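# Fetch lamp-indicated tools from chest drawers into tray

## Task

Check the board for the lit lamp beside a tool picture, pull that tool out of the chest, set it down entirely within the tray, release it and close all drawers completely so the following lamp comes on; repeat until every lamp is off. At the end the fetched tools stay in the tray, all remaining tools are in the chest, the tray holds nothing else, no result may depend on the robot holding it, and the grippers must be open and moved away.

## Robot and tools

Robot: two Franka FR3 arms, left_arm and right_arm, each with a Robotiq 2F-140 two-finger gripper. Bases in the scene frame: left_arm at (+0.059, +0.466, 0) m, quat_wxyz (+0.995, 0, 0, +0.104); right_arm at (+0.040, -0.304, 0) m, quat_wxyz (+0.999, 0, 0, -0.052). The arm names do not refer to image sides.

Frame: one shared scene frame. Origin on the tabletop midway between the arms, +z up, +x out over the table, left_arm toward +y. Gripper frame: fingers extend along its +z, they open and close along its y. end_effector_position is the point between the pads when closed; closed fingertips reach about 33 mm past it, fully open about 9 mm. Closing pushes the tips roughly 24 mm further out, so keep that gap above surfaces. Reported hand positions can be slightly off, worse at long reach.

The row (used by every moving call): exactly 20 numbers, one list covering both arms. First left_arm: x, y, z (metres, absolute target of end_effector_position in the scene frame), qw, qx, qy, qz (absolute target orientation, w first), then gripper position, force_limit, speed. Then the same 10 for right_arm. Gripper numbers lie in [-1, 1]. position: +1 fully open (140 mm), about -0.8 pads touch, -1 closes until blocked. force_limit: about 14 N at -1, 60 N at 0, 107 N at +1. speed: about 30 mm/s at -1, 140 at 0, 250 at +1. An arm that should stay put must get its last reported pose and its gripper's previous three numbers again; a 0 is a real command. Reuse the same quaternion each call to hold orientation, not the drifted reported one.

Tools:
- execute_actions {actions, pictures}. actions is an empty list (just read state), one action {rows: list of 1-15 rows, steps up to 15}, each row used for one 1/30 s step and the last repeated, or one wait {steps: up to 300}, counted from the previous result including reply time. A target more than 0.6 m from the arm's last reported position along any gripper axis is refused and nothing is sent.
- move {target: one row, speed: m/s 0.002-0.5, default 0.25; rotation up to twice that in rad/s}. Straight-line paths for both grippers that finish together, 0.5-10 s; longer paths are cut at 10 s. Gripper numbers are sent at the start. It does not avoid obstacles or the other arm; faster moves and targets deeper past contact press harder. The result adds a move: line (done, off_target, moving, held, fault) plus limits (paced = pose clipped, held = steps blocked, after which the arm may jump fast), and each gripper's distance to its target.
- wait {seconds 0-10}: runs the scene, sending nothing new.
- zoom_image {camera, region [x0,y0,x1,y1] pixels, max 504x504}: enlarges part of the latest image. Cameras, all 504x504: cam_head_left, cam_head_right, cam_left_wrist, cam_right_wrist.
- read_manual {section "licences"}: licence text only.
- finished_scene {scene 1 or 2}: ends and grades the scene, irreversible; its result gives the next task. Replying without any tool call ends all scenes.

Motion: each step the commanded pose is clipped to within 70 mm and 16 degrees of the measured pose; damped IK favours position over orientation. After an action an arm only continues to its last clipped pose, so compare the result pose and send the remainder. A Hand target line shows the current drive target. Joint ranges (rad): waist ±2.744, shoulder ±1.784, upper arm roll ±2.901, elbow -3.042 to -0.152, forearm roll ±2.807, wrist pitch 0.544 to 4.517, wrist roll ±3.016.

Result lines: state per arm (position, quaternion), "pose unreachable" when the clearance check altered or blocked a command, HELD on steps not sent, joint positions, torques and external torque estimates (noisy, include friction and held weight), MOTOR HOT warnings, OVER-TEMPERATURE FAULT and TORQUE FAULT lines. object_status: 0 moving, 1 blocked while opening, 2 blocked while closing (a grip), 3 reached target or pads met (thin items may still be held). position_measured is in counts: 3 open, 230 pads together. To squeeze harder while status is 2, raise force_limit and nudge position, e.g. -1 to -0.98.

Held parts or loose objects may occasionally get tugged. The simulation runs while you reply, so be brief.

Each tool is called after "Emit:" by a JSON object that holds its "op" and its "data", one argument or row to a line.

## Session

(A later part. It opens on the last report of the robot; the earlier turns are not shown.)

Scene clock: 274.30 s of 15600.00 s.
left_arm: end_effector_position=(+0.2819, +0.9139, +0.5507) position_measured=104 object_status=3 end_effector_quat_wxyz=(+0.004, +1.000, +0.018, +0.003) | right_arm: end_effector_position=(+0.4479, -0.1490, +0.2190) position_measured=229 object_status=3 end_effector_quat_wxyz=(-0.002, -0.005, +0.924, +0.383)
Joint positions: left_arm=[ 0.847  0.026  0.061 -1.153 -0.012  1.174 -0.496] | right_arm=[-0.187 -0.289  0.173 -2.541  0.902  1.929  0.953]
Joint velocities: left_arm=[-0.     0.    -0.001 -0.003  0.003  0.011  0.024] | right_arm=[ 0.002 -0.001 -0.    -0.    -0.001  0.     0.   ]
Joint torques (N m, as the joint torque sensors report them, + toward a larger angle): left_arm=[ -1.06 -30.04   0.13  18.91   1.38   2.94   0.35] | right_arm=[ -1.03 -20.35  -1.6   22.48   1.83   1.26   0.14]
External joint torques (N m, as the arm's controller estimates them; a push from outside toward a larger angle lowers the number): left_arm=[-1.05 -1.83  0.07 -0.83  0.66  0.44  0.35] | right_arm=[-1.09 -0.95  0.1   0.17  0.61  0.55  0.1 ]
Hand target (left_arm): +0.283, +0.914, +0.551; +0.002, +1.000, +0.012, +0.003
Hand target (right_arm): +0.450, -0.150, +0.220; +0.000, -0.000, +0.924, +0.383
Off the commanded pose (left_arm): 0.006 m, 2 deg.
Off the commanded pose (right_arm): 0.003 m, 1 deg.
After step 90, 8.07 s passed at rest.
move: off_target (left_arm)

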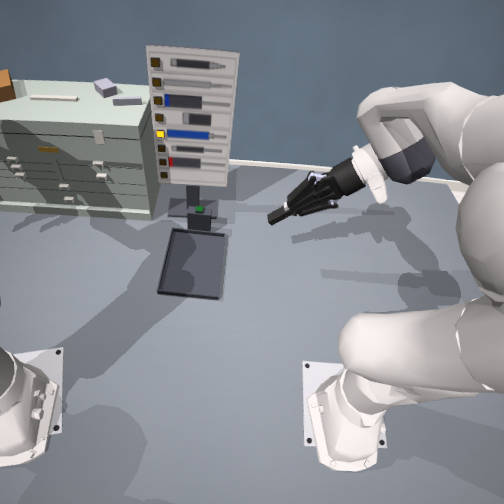

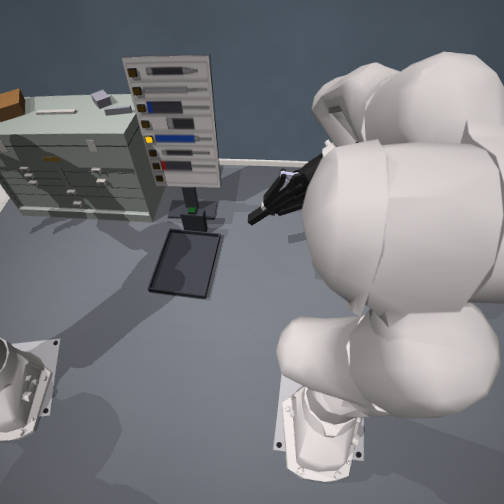

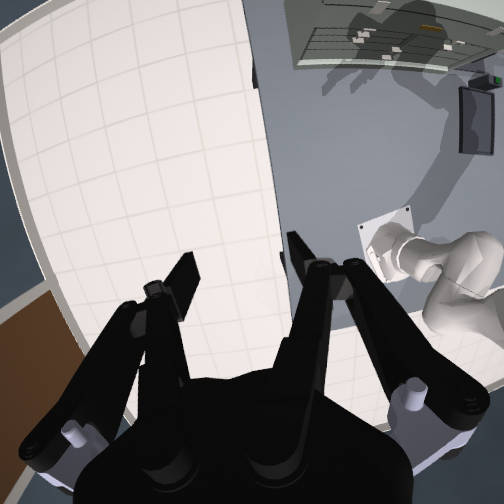

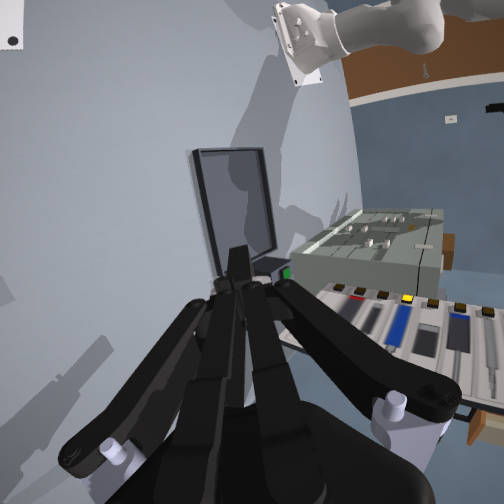

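Emit:
{"op": "move", "data": {
  "target": [0.47,0.40,0.2,0,1,0,0,0.2,0,0,0.45,-0.15,0.22,0,0,0.924,0.383,-0.8,0,0],
  "speed": 0.3
}}

Scene clock: 283.90 s of 15600.00 s.
left_arm: end_effector_position=(+0.4625, +0.4060, +0.2010) position_measured=104 object_status=3 end_effector_quat_wxyz=(-0.004, +1.000, -0.001, -0.007) | right_arm: end_effector_position=(+0.4479, -0.1490, +0.2190) position_measured=229 object_status=3 end_effector_quat_wxyz=(-0.002, -0.005, +0.924, +0.383)
Joint positions: left_arm=[ 0.72  -0.717 -0.975 -2.486 -0.614  1.943 -1.22 ] | right_arm=[-0.187 -0.289  0.173 -2.541  0.902  1.929  0.953]
Joint velocities: left_arm=[ 0.006 -0.005 -0.004 -0.    -0.008  0.    -0.02 ] | right_arm=[ 0.     0.    -0.001 -0.001  0.    -0.    -0.001]
Joint torques (N m, as the joint torque sensors report them, + toward a larger angle): left_arm=[ 1.79 -0.38 13.21 22.23  0.35  2.89 -0.23] | right_arm=[ -1.01 -20.25  -1.73  22.25   1.88   1.29   0.18]
External joint torques (N m, as the arm's controller estimates them; a push from outside toward a larger angle lowers the number): left_arm=[ 1.68 -1.08 -0.93  2.47 -0.47  0.41 -0.23] | right_arm=[-0.97 -0.91  0.07 -0.05  0.66  0.56  0.14]
Hand target (left_arm): +0.464, +0.406, +0.202; -0.004, +1.000, +0.005, -0.004
Hand target (right_arm): +0.450, -0.150, +0.220; +0.000, -0.000, +0.924, +0.383
Off the commanded pose (left_arm): 0.010 m, 1 deg.
Off the commanded pose (right_arm): 0.002 m, 1 deg.
After step 90, 3.60 s passed at rest.
move: off_target (left_arm)

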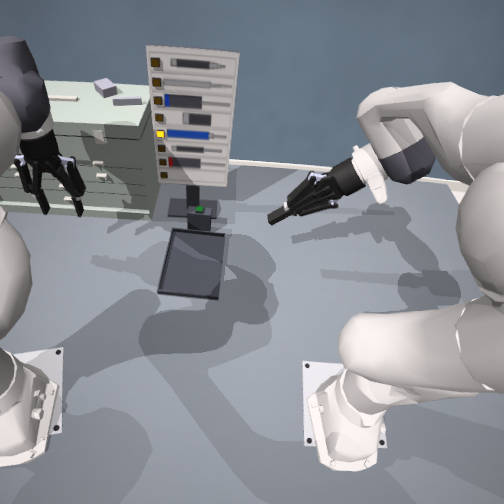

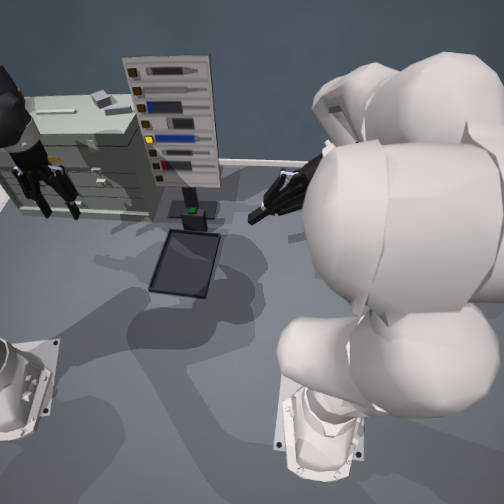

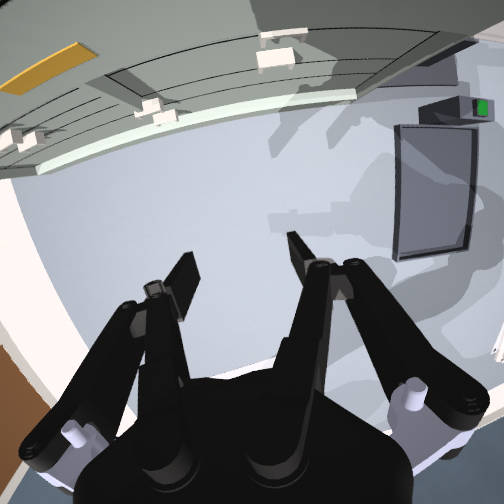

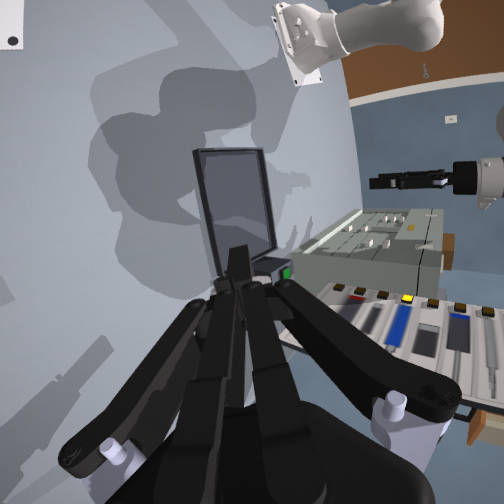

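Emit:
{"op": "move", "data": {
  "target": [0.54,0.37,0.2,0,0.966,0,0.259,0.0,0,0,0.43,0.02,0.16,0,0,0.79,0.61,-0.8,0,0],
  "speed": 0.15
}}

Scene clock: 297.30 s of 15600.00 s.
left_arm: end_effector_position=(+0.5421, +0.3723, +0.1995) position_measured=129 object_status=3 end_effector_quat_wxyz=(+0.005, +0.966, +0.003, +0.259) | right_arm: end_effector_position=(+0.4337, +0.0196, +0.1608) position_measured=229 object_status=3 end_effector_quat_wxyz=(+0.002, +0.004, +0.792, +0.611)
Joint positions: left_arm=[ 0.513 -0.816 -1.074 -2.737 -1.128  2.566 -1.051] | right_arm=[-0.031  0.136  0.237 -2.589  1.549  1.877  0.438]
Joint velocities: left_arm=[-0.002  0.003  0.    -0.001  0.     0.011  0.015] | right_arm=[ 0.001  0.     0.     0.     0.    -0.003 -0.032]
Joint torques (N m, as the joint torque sensors report them, + toward a larger angle): left_arm=[-2.39  3.33 14.9  16.37  0.42  3.78  0.27] | right_arm=[ -0.31 -25.82   2.34  17.25   1.2   -2.    -0.46]
External joint torques (N m, as the arm's controller estimates them; a push from outside toward a larger angle lowers the number): left_arm=[-2.44  1.23  0.97 -0.78 -0.5   0.54  0.26] | right_arm=[-0.39  1.33  1.22  1.3   0.58 -0.47 -0.51]
Hand target (left_arm): +0.542, +0.372, +0.199; +0.004, +0.966, -0.001, +0.260
Hand target (right_arm): +0.434, +0.021, +0.162; +0.007, -0.002, +0.790, +0.613
Off the commanded pose (left_arm): 0.003 m, 1 deg.
Off the commanded pose (right_arm): 0.004 m, 1 deg.
After step 90, 7.80 s passed at rest.
move: off_target (right_arm)

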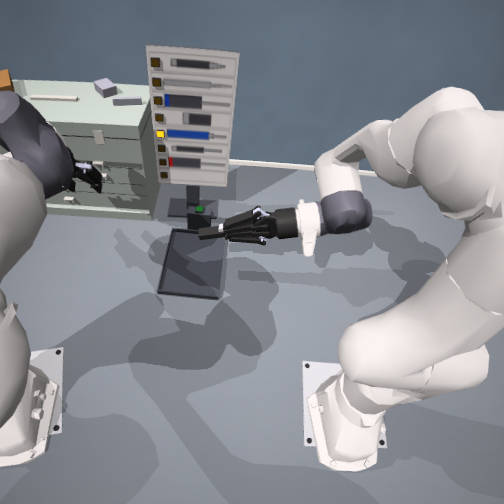

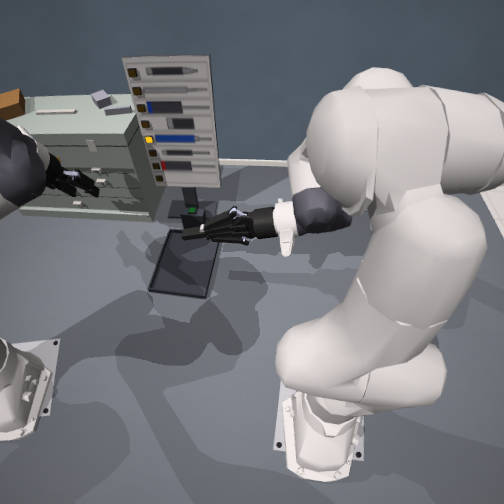

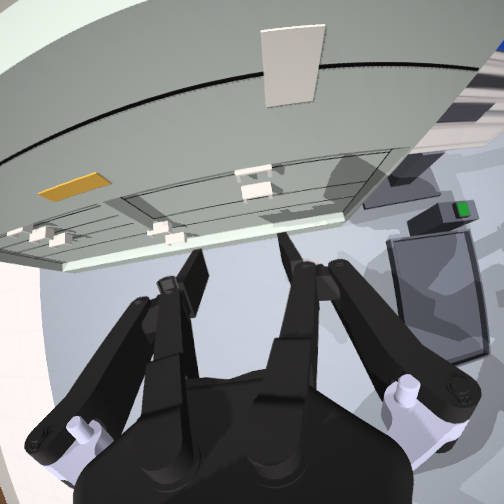

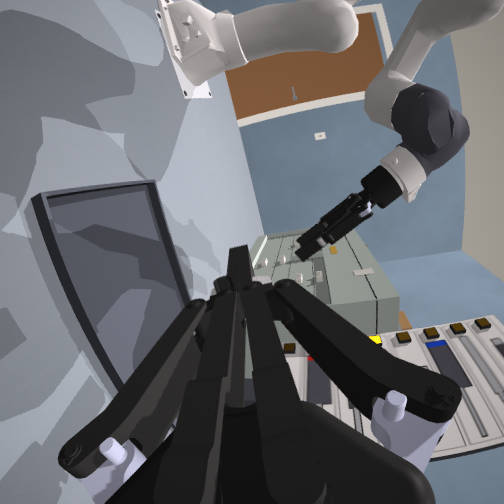

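Emit:
{"op": "zoom_image", "data": {
  "camera": "cam_right_wrist",
  "region": [240, 180, 410, 340]
}}

Emit:
{"op": "zoom_image", "data": {
  "camera": "cam_left_wrist",
  "region": [140, 130, 360, 300]
}}

Region (240, 180, 410, 340) of cam_right_wrist's 504x504 image, scaled by 2.965, with more detail than that image has; it fills the top 474 rows of this view, and the rest is white.

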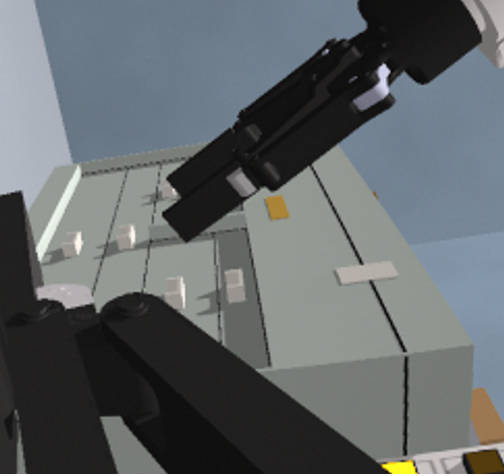

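Region (140, 130, 360, 300) of cam_left_wrist's 504x504 image, scaled by 2.291, with more detail than that image has; it fills the top 389 rows of this view, and the rest is white.

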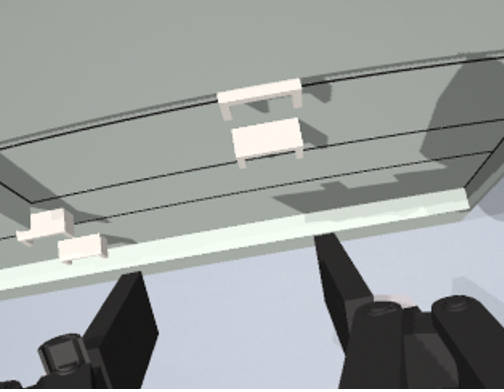

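Emit:
{"op": "move", "data": {
  "target": [0.56,0.36,0.19,0,0.924,0,0.383,0.0,0,0,0.43,0.02,0.16,0,0,0.79,0.61,-0.8,0,0],
  "speed": 0.1
}}

Emit:
{"op": "zoom_image", "data": {
  "camera": "cam_right_wrist",
  "region": [240, 200, 380, 320]
}}

Scene clock: 330.27 s of 15600.00 s.
left_arm: end_effector_position=(+0.5632, +0.3599, +0.1931) position_measured=129 object_status=3 end_effector_quat_wxyz=(+0.003, +0.922, +0.004, +0.387) | right_arm: end_effector_position=(+0.4322, +0.0195, +0.1602) position_measured=229 object_status=3 end_effector_quat_wxyz=(+0.004, -0.000, +0.792, +0.611)
Joint positions: left_arm=[ 0.534 -0.784 -1.318 -2.743 -1.846  2.888 -0.568] | right_arm=[-0.031  0.136  0.237 -2.59   1.546  1.876  0.429]
Joint velocities: left_arm=[ 0.005 -0.013 -0.004 -0.003 -0.017 -0.022  0.041] | right_arm=[ 0.001  0.001 -0.001 -0.     0.     0.001  0.   ]
Joint torques (N m, as the joint torque sensors report them, + toward a larger angle): left_arm=[ 0.84  5.07 13.36 12.74  1.11  2.4   0.26] | right_arm=[ -0.73 -26.63   2.12  15.15  -0.35  -1.94   0.11]
External joint torques (N m, as the arm's controller estimates them; a push from outside toward a larger angle lowers the number): left_arm=[ 0.8   0.05 -0.92 -0.46 -0.47 -0.29  0.24] | right_arm=[-0.78  0.44  1.02 -0.73 -0.97 -0.41  0.05]
Hand target (left_arm): +0.562, +0.360, +0.191; +0.002, +0.923, -0.002, +0.386
Hand target (right_arm): +0.430, +0.020, +0.160; -0.000, +0.000, +0.791, +0.611
Off the commanded pose (left_arm): 0.004 m, 1 deg.
Off the commanded pose (right_arm): 0.002 m, 0 deg.
After step 90, 27.47 s passed at rest.
move: off_target (left_arm)

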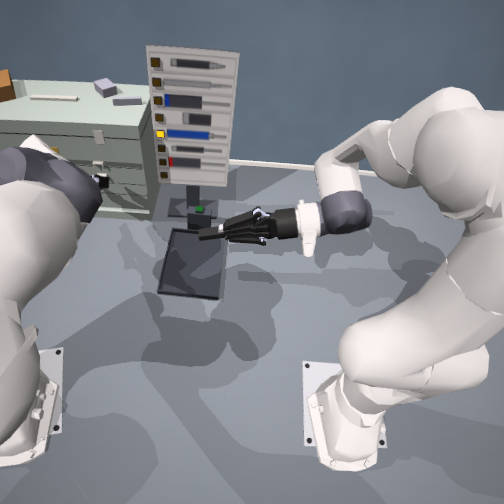

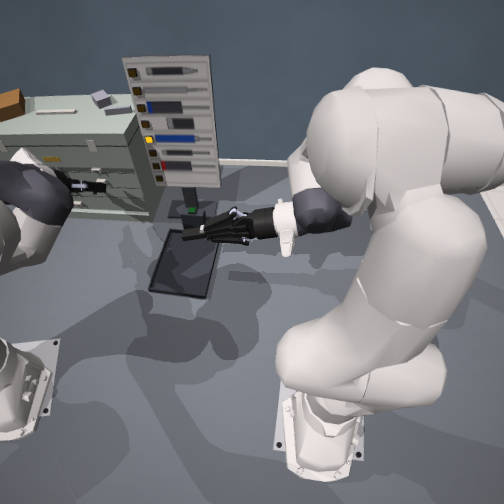

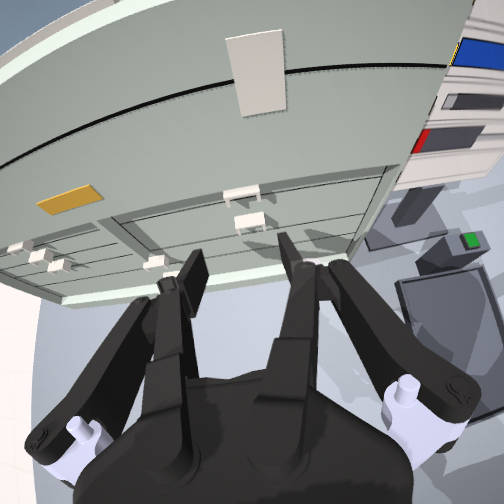

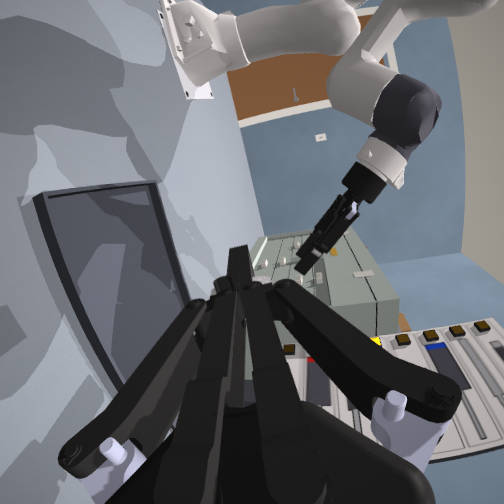

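Region (240, 200, 380, 320) of cam_right_wrist's 504x504 image, scaled by 3.600, with more detail than that image has; it fills the top 432 rows of this view, and the rest is white.

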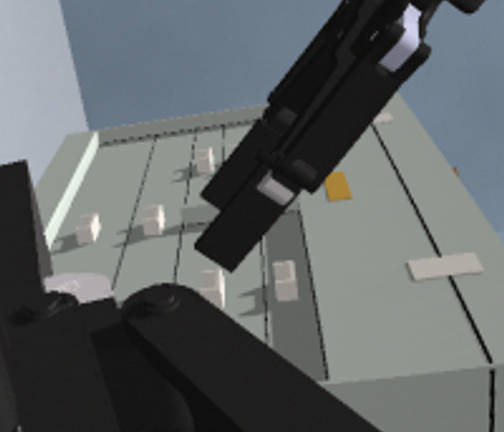

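Emit:
{"op": "move", "data": {
  "target": [0.582,0.356,0.193,0,0.924,0,0.383,0.0,0,0,0.43,0.02,0.16,0,0,0.79,0.61,-0.8,0,0],
  "speed": 0.05
}}

Emit:
{"op": "zoom_image", "data": {
  "camera": "cam_right_wrist",
  "region": [240, 200, 380, 320]
}}

Emit:
{"op": "zoom_image", "data": {
  "camera": "cam_left_wrist",
  "region": [160, 160, 330, 300]
}}

Scene clock: 360.00 s of 15600.00 s.
left_arm: end_effector_position=(+0.5811, +0.3558, +0.1926) position_measured=129 object_status=3 end_effector_quat_wxyz=(-0.000, +0.924, -0.003, +0.383) | right_arm: end_effector_position=(+0.4321, +0.0195, +0.1601) position_measured=229 object_status=3 end_effector_quat_wxyz=(+0.004, -0.000, +0.792, +0.611)
Joint positions: left_arm=[ 0.619 -0.759 -1.364 -2.685 -1.816  2.888 -0.563] | right_arm=[-0.031  0.136  0.237 -2.59   1.546  1.876  0.429]
Joint velocities: left_arm=[ 0.005  0.002 -0.004  0.005  0.01   0.003 -0.009] | right_arm=[-0.     0.001  0.002  0.     0.001 -0.    -0.   ]
Joint torques (N m, as the joint torque sensors report them, + toward a larger angle): left_arm=[ 1.44  6.93 14.73 14.85  2.24  3.18 -0.16] | right_arm=[ -0.04 -26.25   2.22  15.51  -0.31  -1.92   0.1 ]
External joint torques (N m, as the arm's controller estimates them; a push from outside toward a larger angle lowers the number): left_arm=[ 1.42  1.4  -0.19  1.33  0.68  0.46 -0.18] | right_arm=[-0.02  0.82  1.18 -0.4  -0.93 -0.4   0.05]
Hand target (left_arm): +0.582, +0.356, +0.193; -0.001, +0.924, -0.000, +0.383
Hand target (right_arm): +0.430, +0.020, +0.160; +0.000, +0.000, +0.791, +0.611
Off the commanded pose (left_arm): 0.001 m, 0 deg.
Off the commanded pose (right_arm): 0.002 m, 0 deg.
After step 90, 25.97 s passed at rest.
move: done

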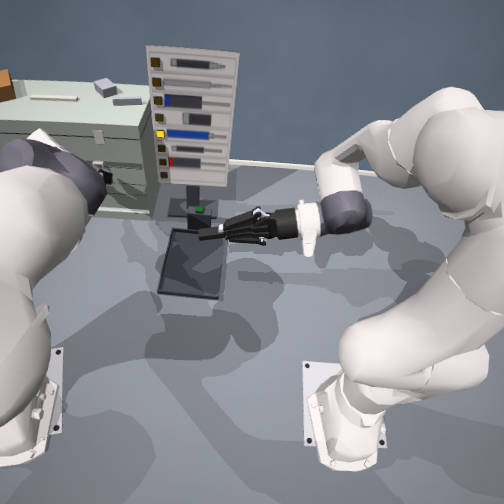

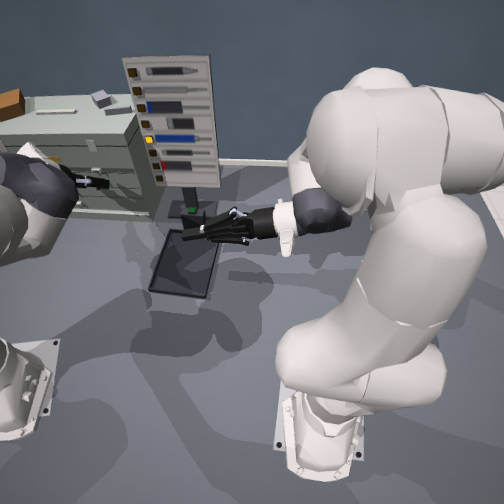

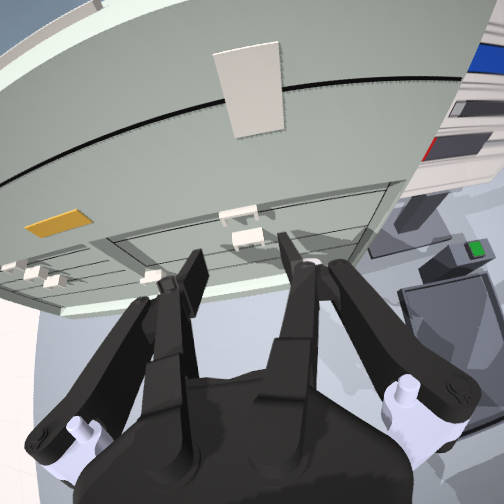

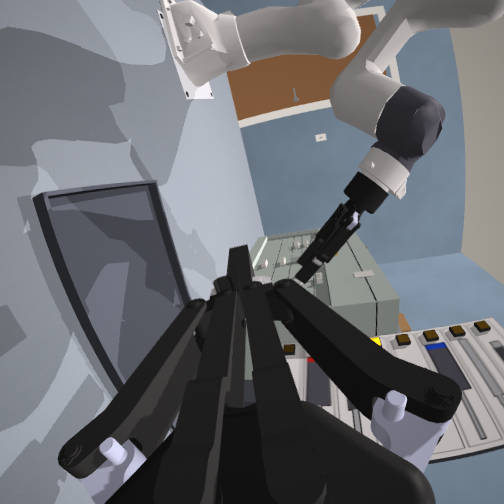

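Region (240, 200, 380, 320) of cam_right_wrist's 504x504 image, scaled by 3.600, with more detail than that image has; it fills the top 432 rows of this view, and the rest is white.

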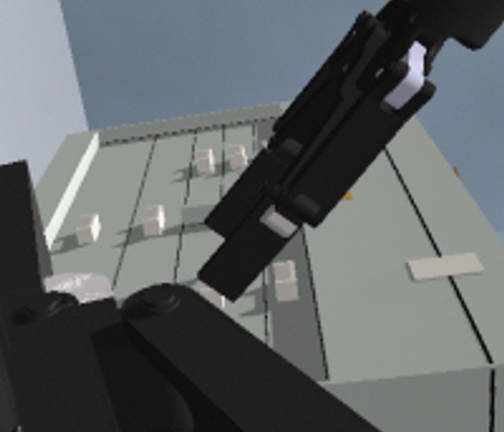

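Region (160, 160, 330, 300) of cam_left_wrist's 504x504 image, scaled by 2.965, with more detail than that image has; it fills the top 415 rows of this view, and the rest is white.

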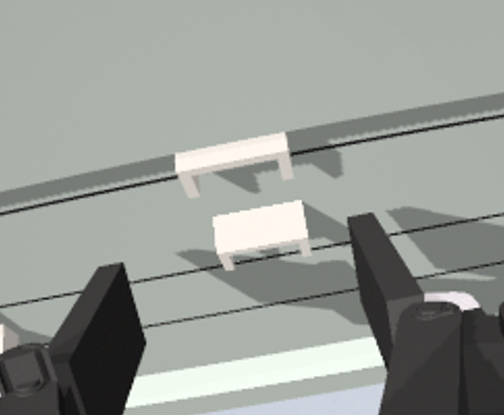

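Emit:
{"op": "move", "data": {
  "target": [0.597,0.351,0.181,0,0.924,0,0.383,0.0,0,0,0.43,0.02,0.16,0,0,0.79,0.61,-0.8,0,0],
  "speed": 0.04
}}

Emit:
{"op": "zoom_image", "data": {
  "camera": "cam_right_wrist",
  "region": [240, 200, 380, 320]
}}

Emit:
{"op": "zoom_image", "data": {
  "camera": "cam_left_wrist",
  "region": [160, 160, 330, 300]
}}

Scene clock: 375.20 s of 15600.00 s.
left_arm: end_effector_position=(+0.5964, +0.3529, +0.1837) position_measured=129 object_status=3 end_effector_quat_wxyz=(-0.003, +0.923, +0.004, +0.385) | right_arm: end_effector_position=(+0.4321, +0.0195, +0.1601) position_measured=229 object_status=3 end_effector_quat_wxyz=(+0.003, -0.000, +0.792, +0.611)
Joint positions: left_arm=[ 0.724 -0.77  -1.455 -2.631 -1.881  2.881 -0.531] | right_arm=[-0.031  0.136  0.237 -2.59   1.546  1.876  0.429]
Joint velocities: left_arm=[ 0.003 -0.011 -0.006  0.002 -0.029 -0.     0.04 ] | right_arm=[ 0.001  0.001  0.001 -0.    -0.001 -0.001  0.   ]
Joint torques (N m, as the joint torque sensors report them, + toward a larger angle): left_arm=[ 3.37  7.89 13.75 14.88  1.15  1.23  0.32] | right_arm=[ -0.09 -26.18   1.95  15.27  -0.39  -1.9    0.11]
External joint torques (N m, as the arm's controller estimates them; a push from outside toward a larger angle lowers the number): left_arm=[ 3.39  0.15 -2.35  2.03 -0.43 -1.42  0.3 ] | right_arm=[-0.16  0.88  0.83 -0.58 -1.   -0.37  0.06]
Hand target (left_arm): +0.597, +0.351, +0.182; -0.001, +0.924, -0.000, +0.383
Hand target (right_arm): +0.430, +0.020, +0.160; +0.000, +0.000, +0.791, +0.611
Off the commanded pose (left_arm): 0.003 m, 1 deg.
Off the commanded pose (right_arm): 0.002 m, 0 deg.
After step 90, 11.43 s passed at rest.
move: done

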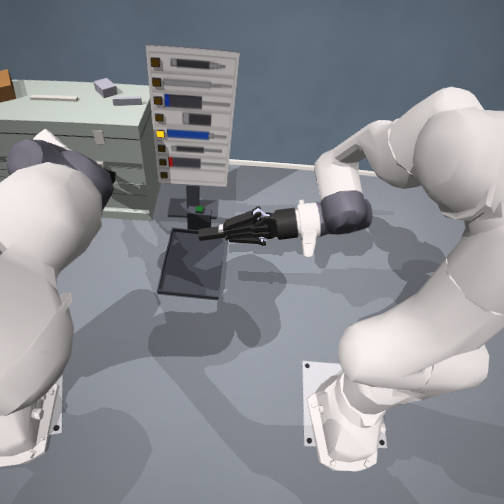

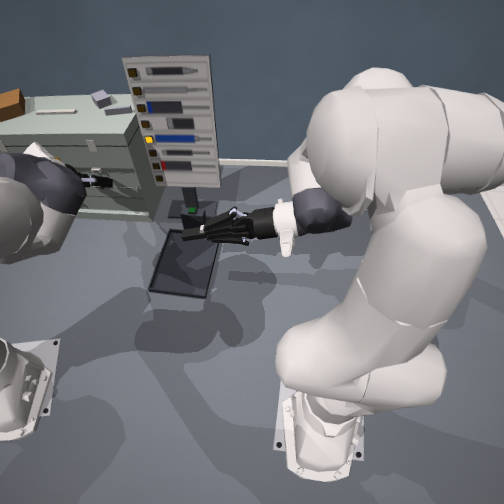

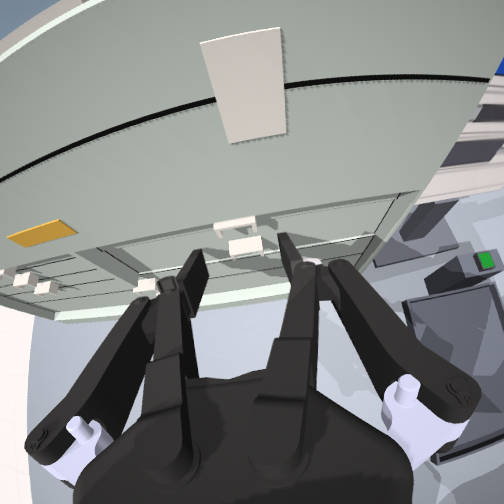

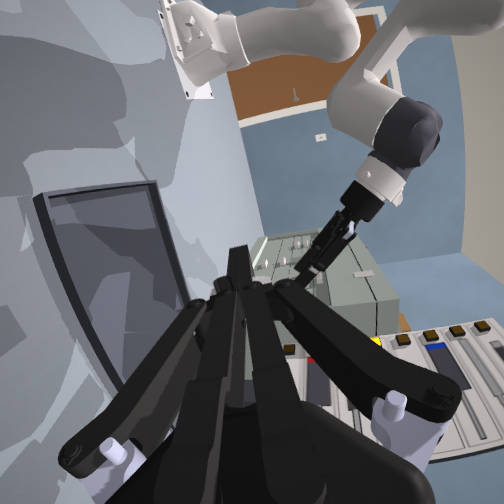

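Region (240, 200, 380, 320) of cam_right_wrist's 504x504 image, scaled by 3.600, with more detail than that image has; it fills the top 432 rows of this view, and the rest is white.

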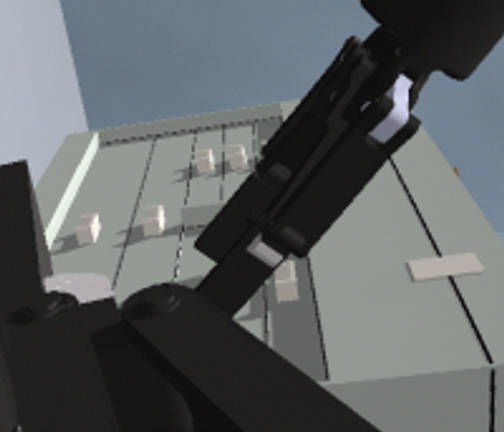

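Region (160, 160, 330, 300) of cam_left_wrist's 504x504 image, scaled by 2.965, with more detail than that image has; it fills the top 415 rows of this view, and the rest is white.

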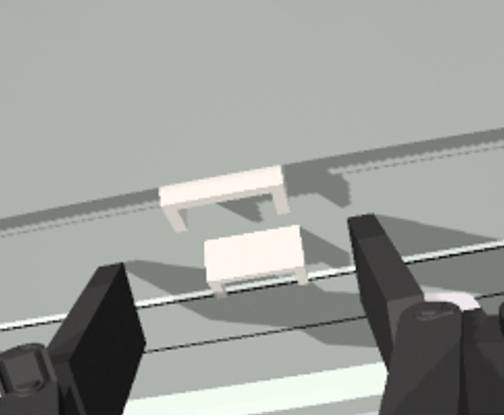

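Emit:
{"op": "move", "data": {
  "target": [0.591,0.349,0.185,0,0.924,0,0.383,0.0,0,0,0.43,0.02,0.16,0,0,0.79,0.61,-0.8,0,0],
  "speed": 0.03
}}

Emit:
{"op": "move", "data": {
  "target": [0.591,0.349,0.185,0,0.924,0,0.383,-1,0,-0.5,0.43,0.02,0.16,0,0,0.79,0.61,-0.8,0,0]
}}

Scene clock: 389.30 s of 15600.00 s.
left_arm: end_effector_position=(+0.5915, +0.3480, +0.1845) position_measured=129 object_status=3 end_effector_quat_wxyz=(+0.000, +0.924, -0.003, +0.383) | right_arm: end_effector_position=(+0.4321, +0.0195, +0.1601) position_measured=229 object_status=3 end_effector_quat_wxyz=(+0.003, -0.000, +0.792, +0.611)
Joint positions: left_arm=[ 0.691 -0.757 -1.435 -2.642 -1.864  2.888 -0.532] | right_arm=[-0.031  0.136  0.237 -2.59   1.546  1.876  0.429]
Joint velocities: left_arm=[-0.005  0.007  0.005 -0.001  0.013  0.007 -0.017] | right_arm=[ 0.     0.001 -0.001  0.001  0.002 -0.    -0.001]
Joint torques (N m, as the joint torque sensors report them, + toward a larger angle): left_arm=[-1.51  8.07 17.89 11.27  1.97  3.19 -0.14] | right_arm=[ -0.54 -26.45   1.9   15.19  -0.25  -1.84   0.15]
External joint torques (N m, as the arm's controller estimates them; a push from outside toward a larger angle lowers the number): left_arm=[-1.54  1.07  2.26 -1.81  0.41  0.53 -0.16] | right_arm=[-0.5   0.63  0.9  -0.73 -0.88 -0.33  0.09]
Hand target (left_arm): +0.591, +0.349, +0.185; +0.000, +0.924, +0.000, +0.383
Hand target (right_arm): +0.430, +0.020, +0.160; +0.000, +0.000, +0.791, +0.611
Off the commanded pose (left_arm): 0.001 m, 0 deg.
Off the commanded pose (right_arm): 0.002 m, 0 deg.
After step 90, 10.40 s passed at rest.
move: done

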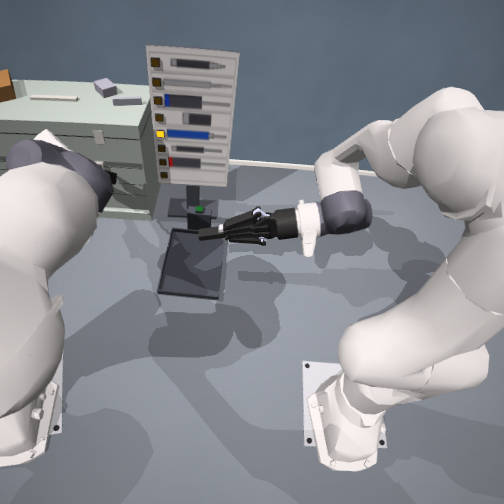

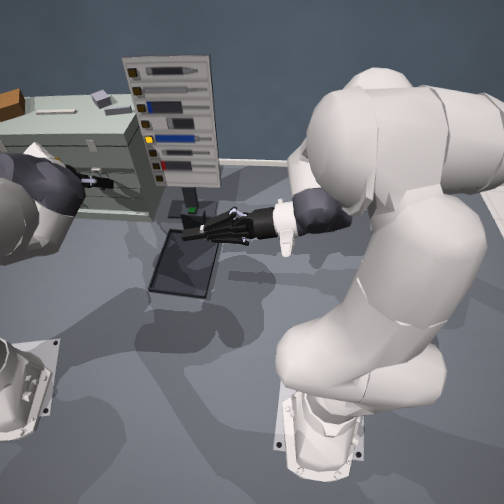

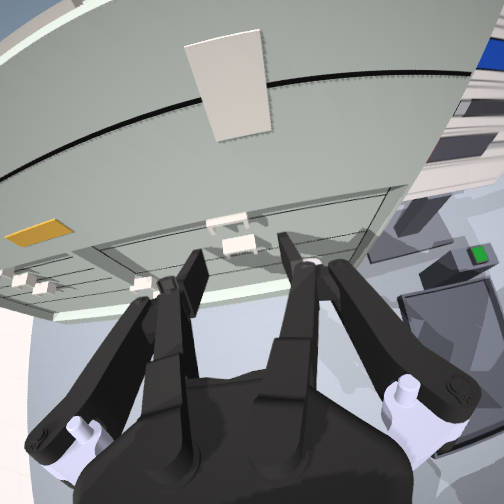

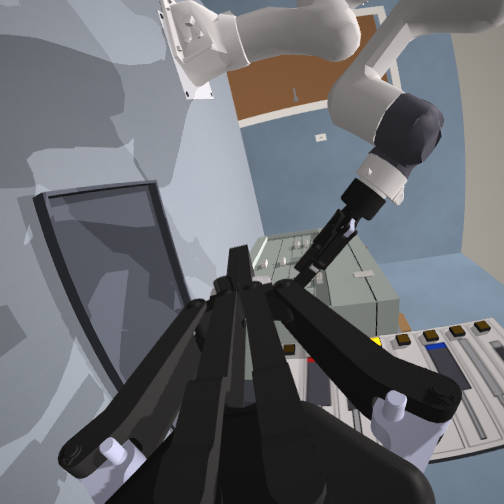

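Scene clock: 390.00 s of 15600.00 s.
left_arm: end_effector_position=(+0.5915, +0.3484, +0.1848) position_measured=193 object_status=2 end_effector_quat_wxyz=(+0.000, +0.924, -0.002, +0.383) | right_arm: end_effector_position=(+0.4321, +0.0195, +0.1601) position_measured=229 object_status=3 end_effector_quat_wxyz=(+0.003, -0.000, +0.792, +0.611)
Joint positions: left_arm=[ 0.69  -0.757 -1.434 -2.642 -1.863  2.889 -0.535] | right_arm=[-0.031  0.136  0.237 -2.59   1.546  1.876  0.429]
Joint velocities: left_arm=[ 0.001  0.001 -0.002 -0.     0.002  0.    -0.003] | right_arm=[ 0.001 -0.     0.     0.    -0.001  0.001 -0.001]
Joint torques (N m, as the joint torque sensors report them, + toward a larger angle): left_arm=[-1.76  8.26 17.25 12.15  2.09  3.15 -0.16] | right_arm=[ -0.19 -26.42   2.15  15.49  -0.36  -1.93   0.05]
External joint torques (N m, as the arm's controller estimates them; a push from outside toward a larger angle lowers the number): left_arm=[-1.76  1.19  1.65 -0.9   0.53  0.49 -0.18] | right_arm=[-0.25  0.65  1.05 -0.41 -0.97 -0.4   0.  ]
Hand target (left_arm): +0.591, +0.349, +0.185; +0.000, +0.924, -0.000, +0.383
Hand target (right_arm): +0.430, +0.020, +0.160; +0.000, +0.000, +0.791, +0.611
Off the commanded pose (left_arm): 0.001 m, 0 deg.
Off the commanded pose (right_arm): 0.002 m, 0 deg.
move: done

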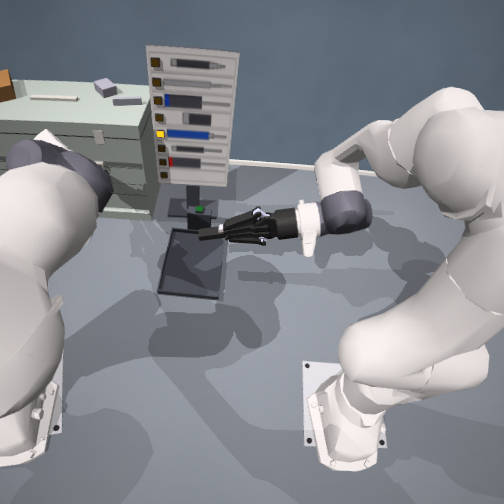

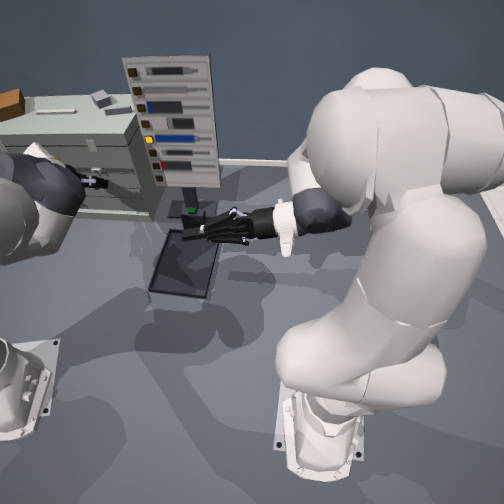

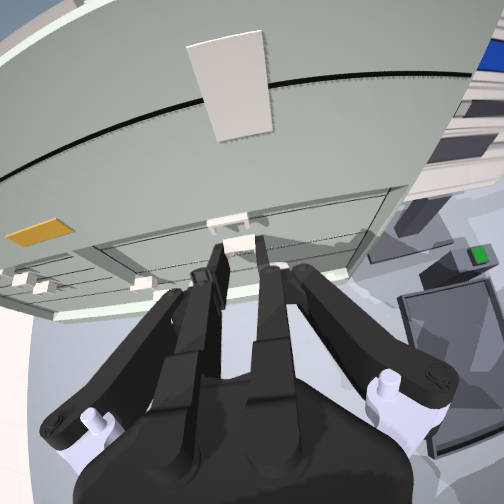

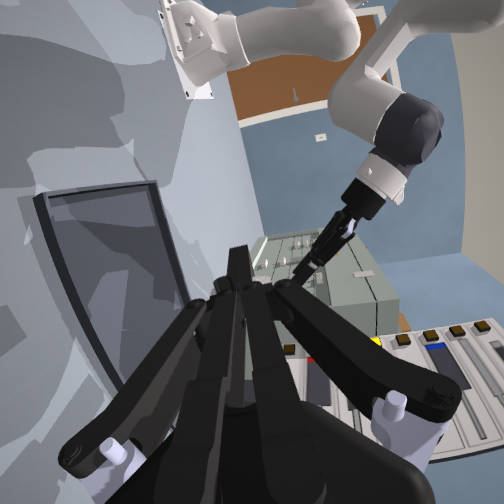

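Gripped. Pull 6 cm.

Emit:
{"op": "move", "data": {
  "target": [0.53,0.349,0.185,0,0.924,0,0.383,-1,0,-0.5,0.43,0.02,0.16,0,0,0.79,0.61,-0.8,0,0],
  "speed": 0.05
}}

Scene clock: 396.67 s of 15600.00 s.
left_arm: end_effector_position=(+0.5304, +0.3509, +0.1837) position_measured=193 object_status=2 end_effector_quat_wxyz=(-0.000, +0.924, -0.002, +0.382) | right_arm: end_effector_position=(+0.4320, +0.0195, +0.1601) position_measured=229 object_status=3 end_effector_quat_wxyz=(+0.003, -0.000, +0.792, +0.611)
Joint positions: left_arm=[ 0.374 -0.762 -1.283 -2.819 -1.829  2.965 -0.627] | right_arm=[-0.031  0.136  0.237 -2.59   1.546  1.876  0.429]
Joint velocities: left_arm=[-0.02   0.027  0.013 -0.001  0.029  0.028 -0.039] | right_arm=[ 0.001 -0.001 -0.001  0.001 -0.     0.002  0.001]
Joint torques (N m, as the joint torque sensors report them, + toward a larger angle): left_arm=[-2.67  4.46 13.66 13.17  2.38  2.78 -0.11] | right_arm=[ -0.12 -26.38   2.17  15.13  -0.34  -1.9    0.14]
External joint torques (N m, as the arm's controller estimates them; a push from outside toward a larger angle lowers the number): left_arm=[-2.66  0.98  1.13  0.28  0.76 -0.03 -0.12] | right_arm=[-0.14  0.72  1.12 -0.81 -0.96 -0.38  0.08]
Hand target (left_arm): +0.530, +0.349, +0.184; +0.001, +0.924, +0.001, +0.382
Hand target (right_arm): +0.430, +0.020, +0.160; +0.000, +0.000, +0.791, +0.611
Off the commanded pose (left_arm): 0.002 m, 0 deg.
Off the commanded pose (right_arm): 0.002 m, 0 deg.
After step 90, 2.10 s passed at rest.
move: done

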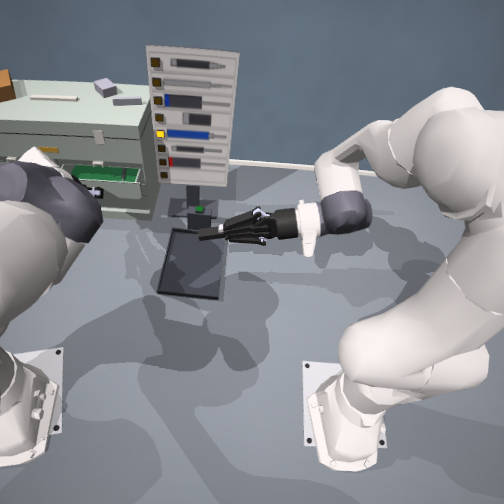

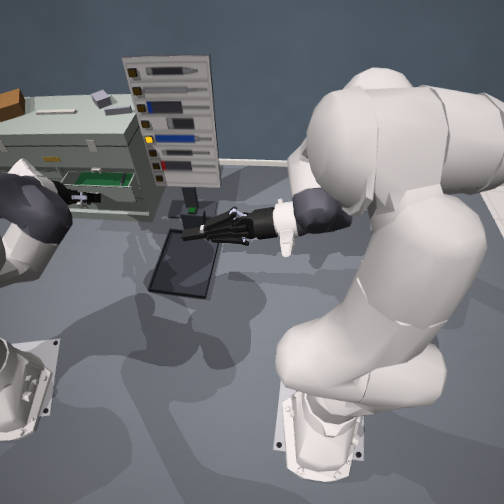

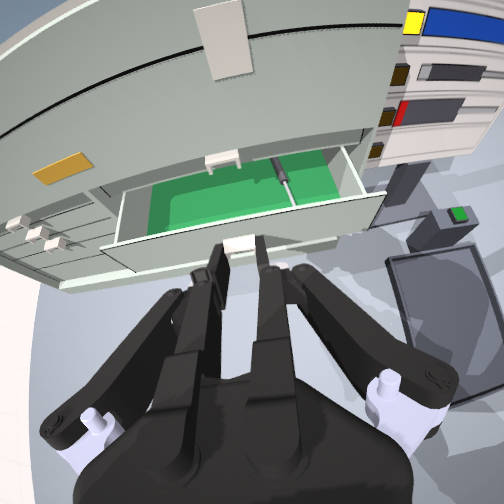

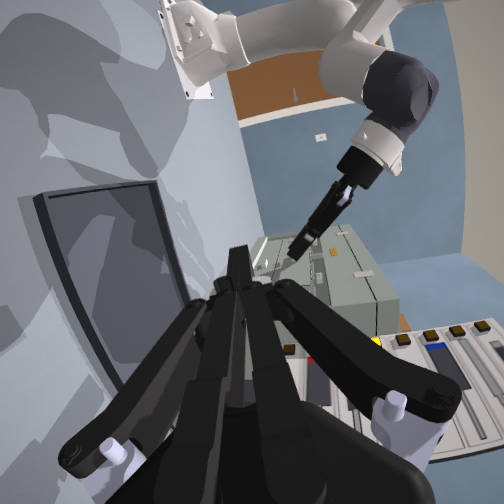

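Emit:
{"op": "move", "data": {
  "target": [0.497,0.349,0.185,0,0.924,0,0.383,-1,0,-0.5,0.43,0.02,0.16,0,0,0.79,0.61,-0.8,0,0],
  "speed": 0.05
}}

Emit:
{"op": "zoom_image", "data": {
  "camera": "cam_left_wrist",
  "region": [80, 90, 400, 280]
}}

Scene clock: 404.57 s of 15600.00 s.
left_arm: end_effector_position=(+0.5036, +0.3524, +0.1829) position_measured=193 object_status=2 end_effector_quat_wxyz=(-0.002, +0.923, -0.006, +0.384) | right_arm: end_effector_position=(+0.4320, +0.0195, +0.1601) position_measured=229 object_status=3 end_effector_quat_wxyz=(+0.003, -0.000, +0.792, +0.611)
Joint positions: left_arm=[ 0.217 -0.774 -1.22  -2.902 -1.795  3.007 -0.695] | right_arm=[-0.031  0.136  0.237 -2.59   1.546  1.876  0.429]
Joint velocities: left_arm=[ 0.     0.001  0.     0.002  0.    -0.001 -0.005] | right_arm=[-0.     0.001  0.    -0.    -0.001  0.001 -0.001]
Joint torques (N m, as the joint torque sensors report them, + toward a larger angle): left_arm=[ 0.91  3.45 11.69 13.44  1.68  2.85  0.2 ] | right_arm=[ -0.24 -26.54   1.71  15.26  -0.34  -1.85   0.14]
External joint torques (N m, as the arm's controller estimates them; a push from outside toward a larger angle lowers the number): left_arm=[ 0.94  0.67  0.52  0.84  0.03 -0.05  0.18] | right_arm=[-0.2   0.5   0.71 -0.61 -0.96 -0.34  0.08]
Hand target (left_arm): +0.504, +0.352, +0.183; -0.002, +0.924, -0.007, +0.383
Hand target (right_arm): +0.430, +0.020, +0.160; +0.000, +0.000, +0.791, +0.611
Off the commanded pose (left_arm): 0.008 m, 1 deg.
Off the commanded pose (right_arm): 0.002 m, 0 deg.
After step 90, 4.00 s passed at rest.
move: held (left_arm); limits=held; held on 8 of 27 steps (left_arm), including the last (left_arm)
pose unreachable (left arm): on one or more control steps of this call this arm could not follow its commanded pose, so it was not sent that pose on those steps. On the call's last step it was still not sent that pose. It may still have moved: this result reports where it is.
cause: the commanded pose would bring two parts of the arm too close to each other (joints 2 (shoulder) to 5 (forearm roll) lie between them).

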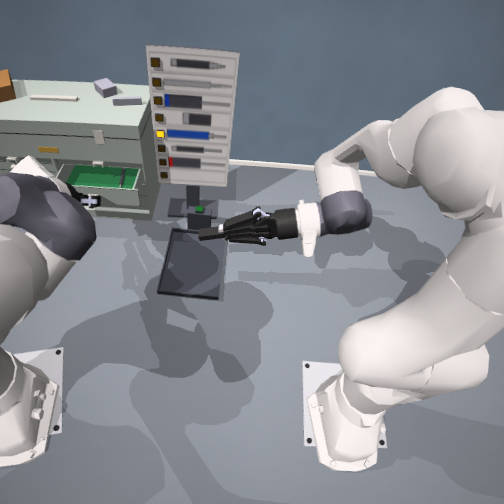

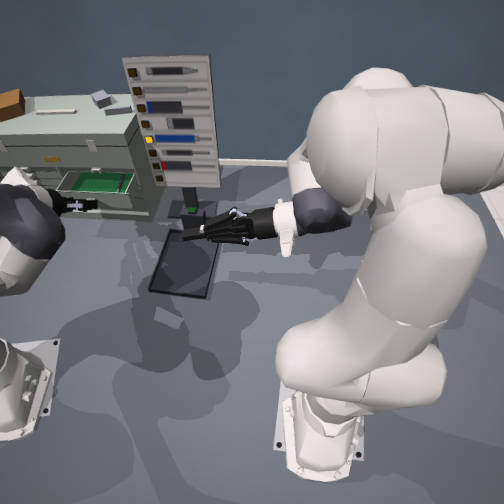

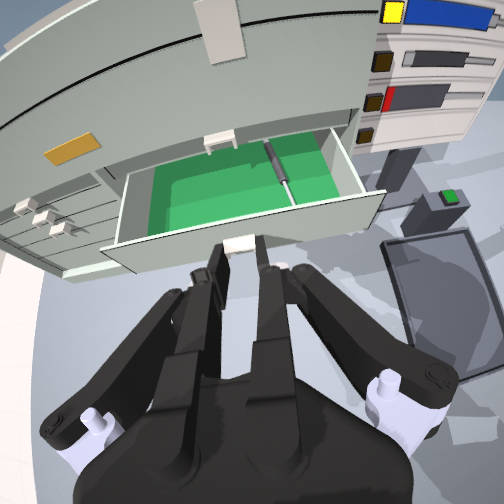

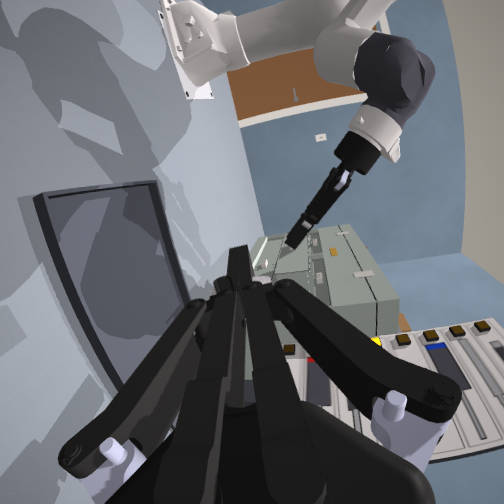

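Region (80, 90, 400, 280) of cam_left_wrist's 504x504 image, scaled by 1.575, with more detail than that image has; it fills the top 299 rows of this view, and the rest is white.

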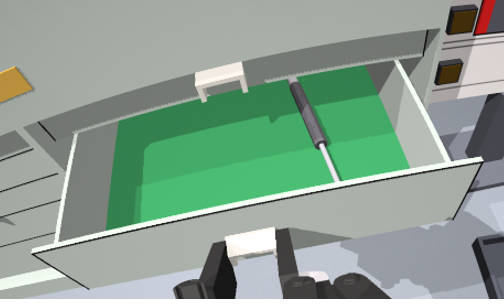

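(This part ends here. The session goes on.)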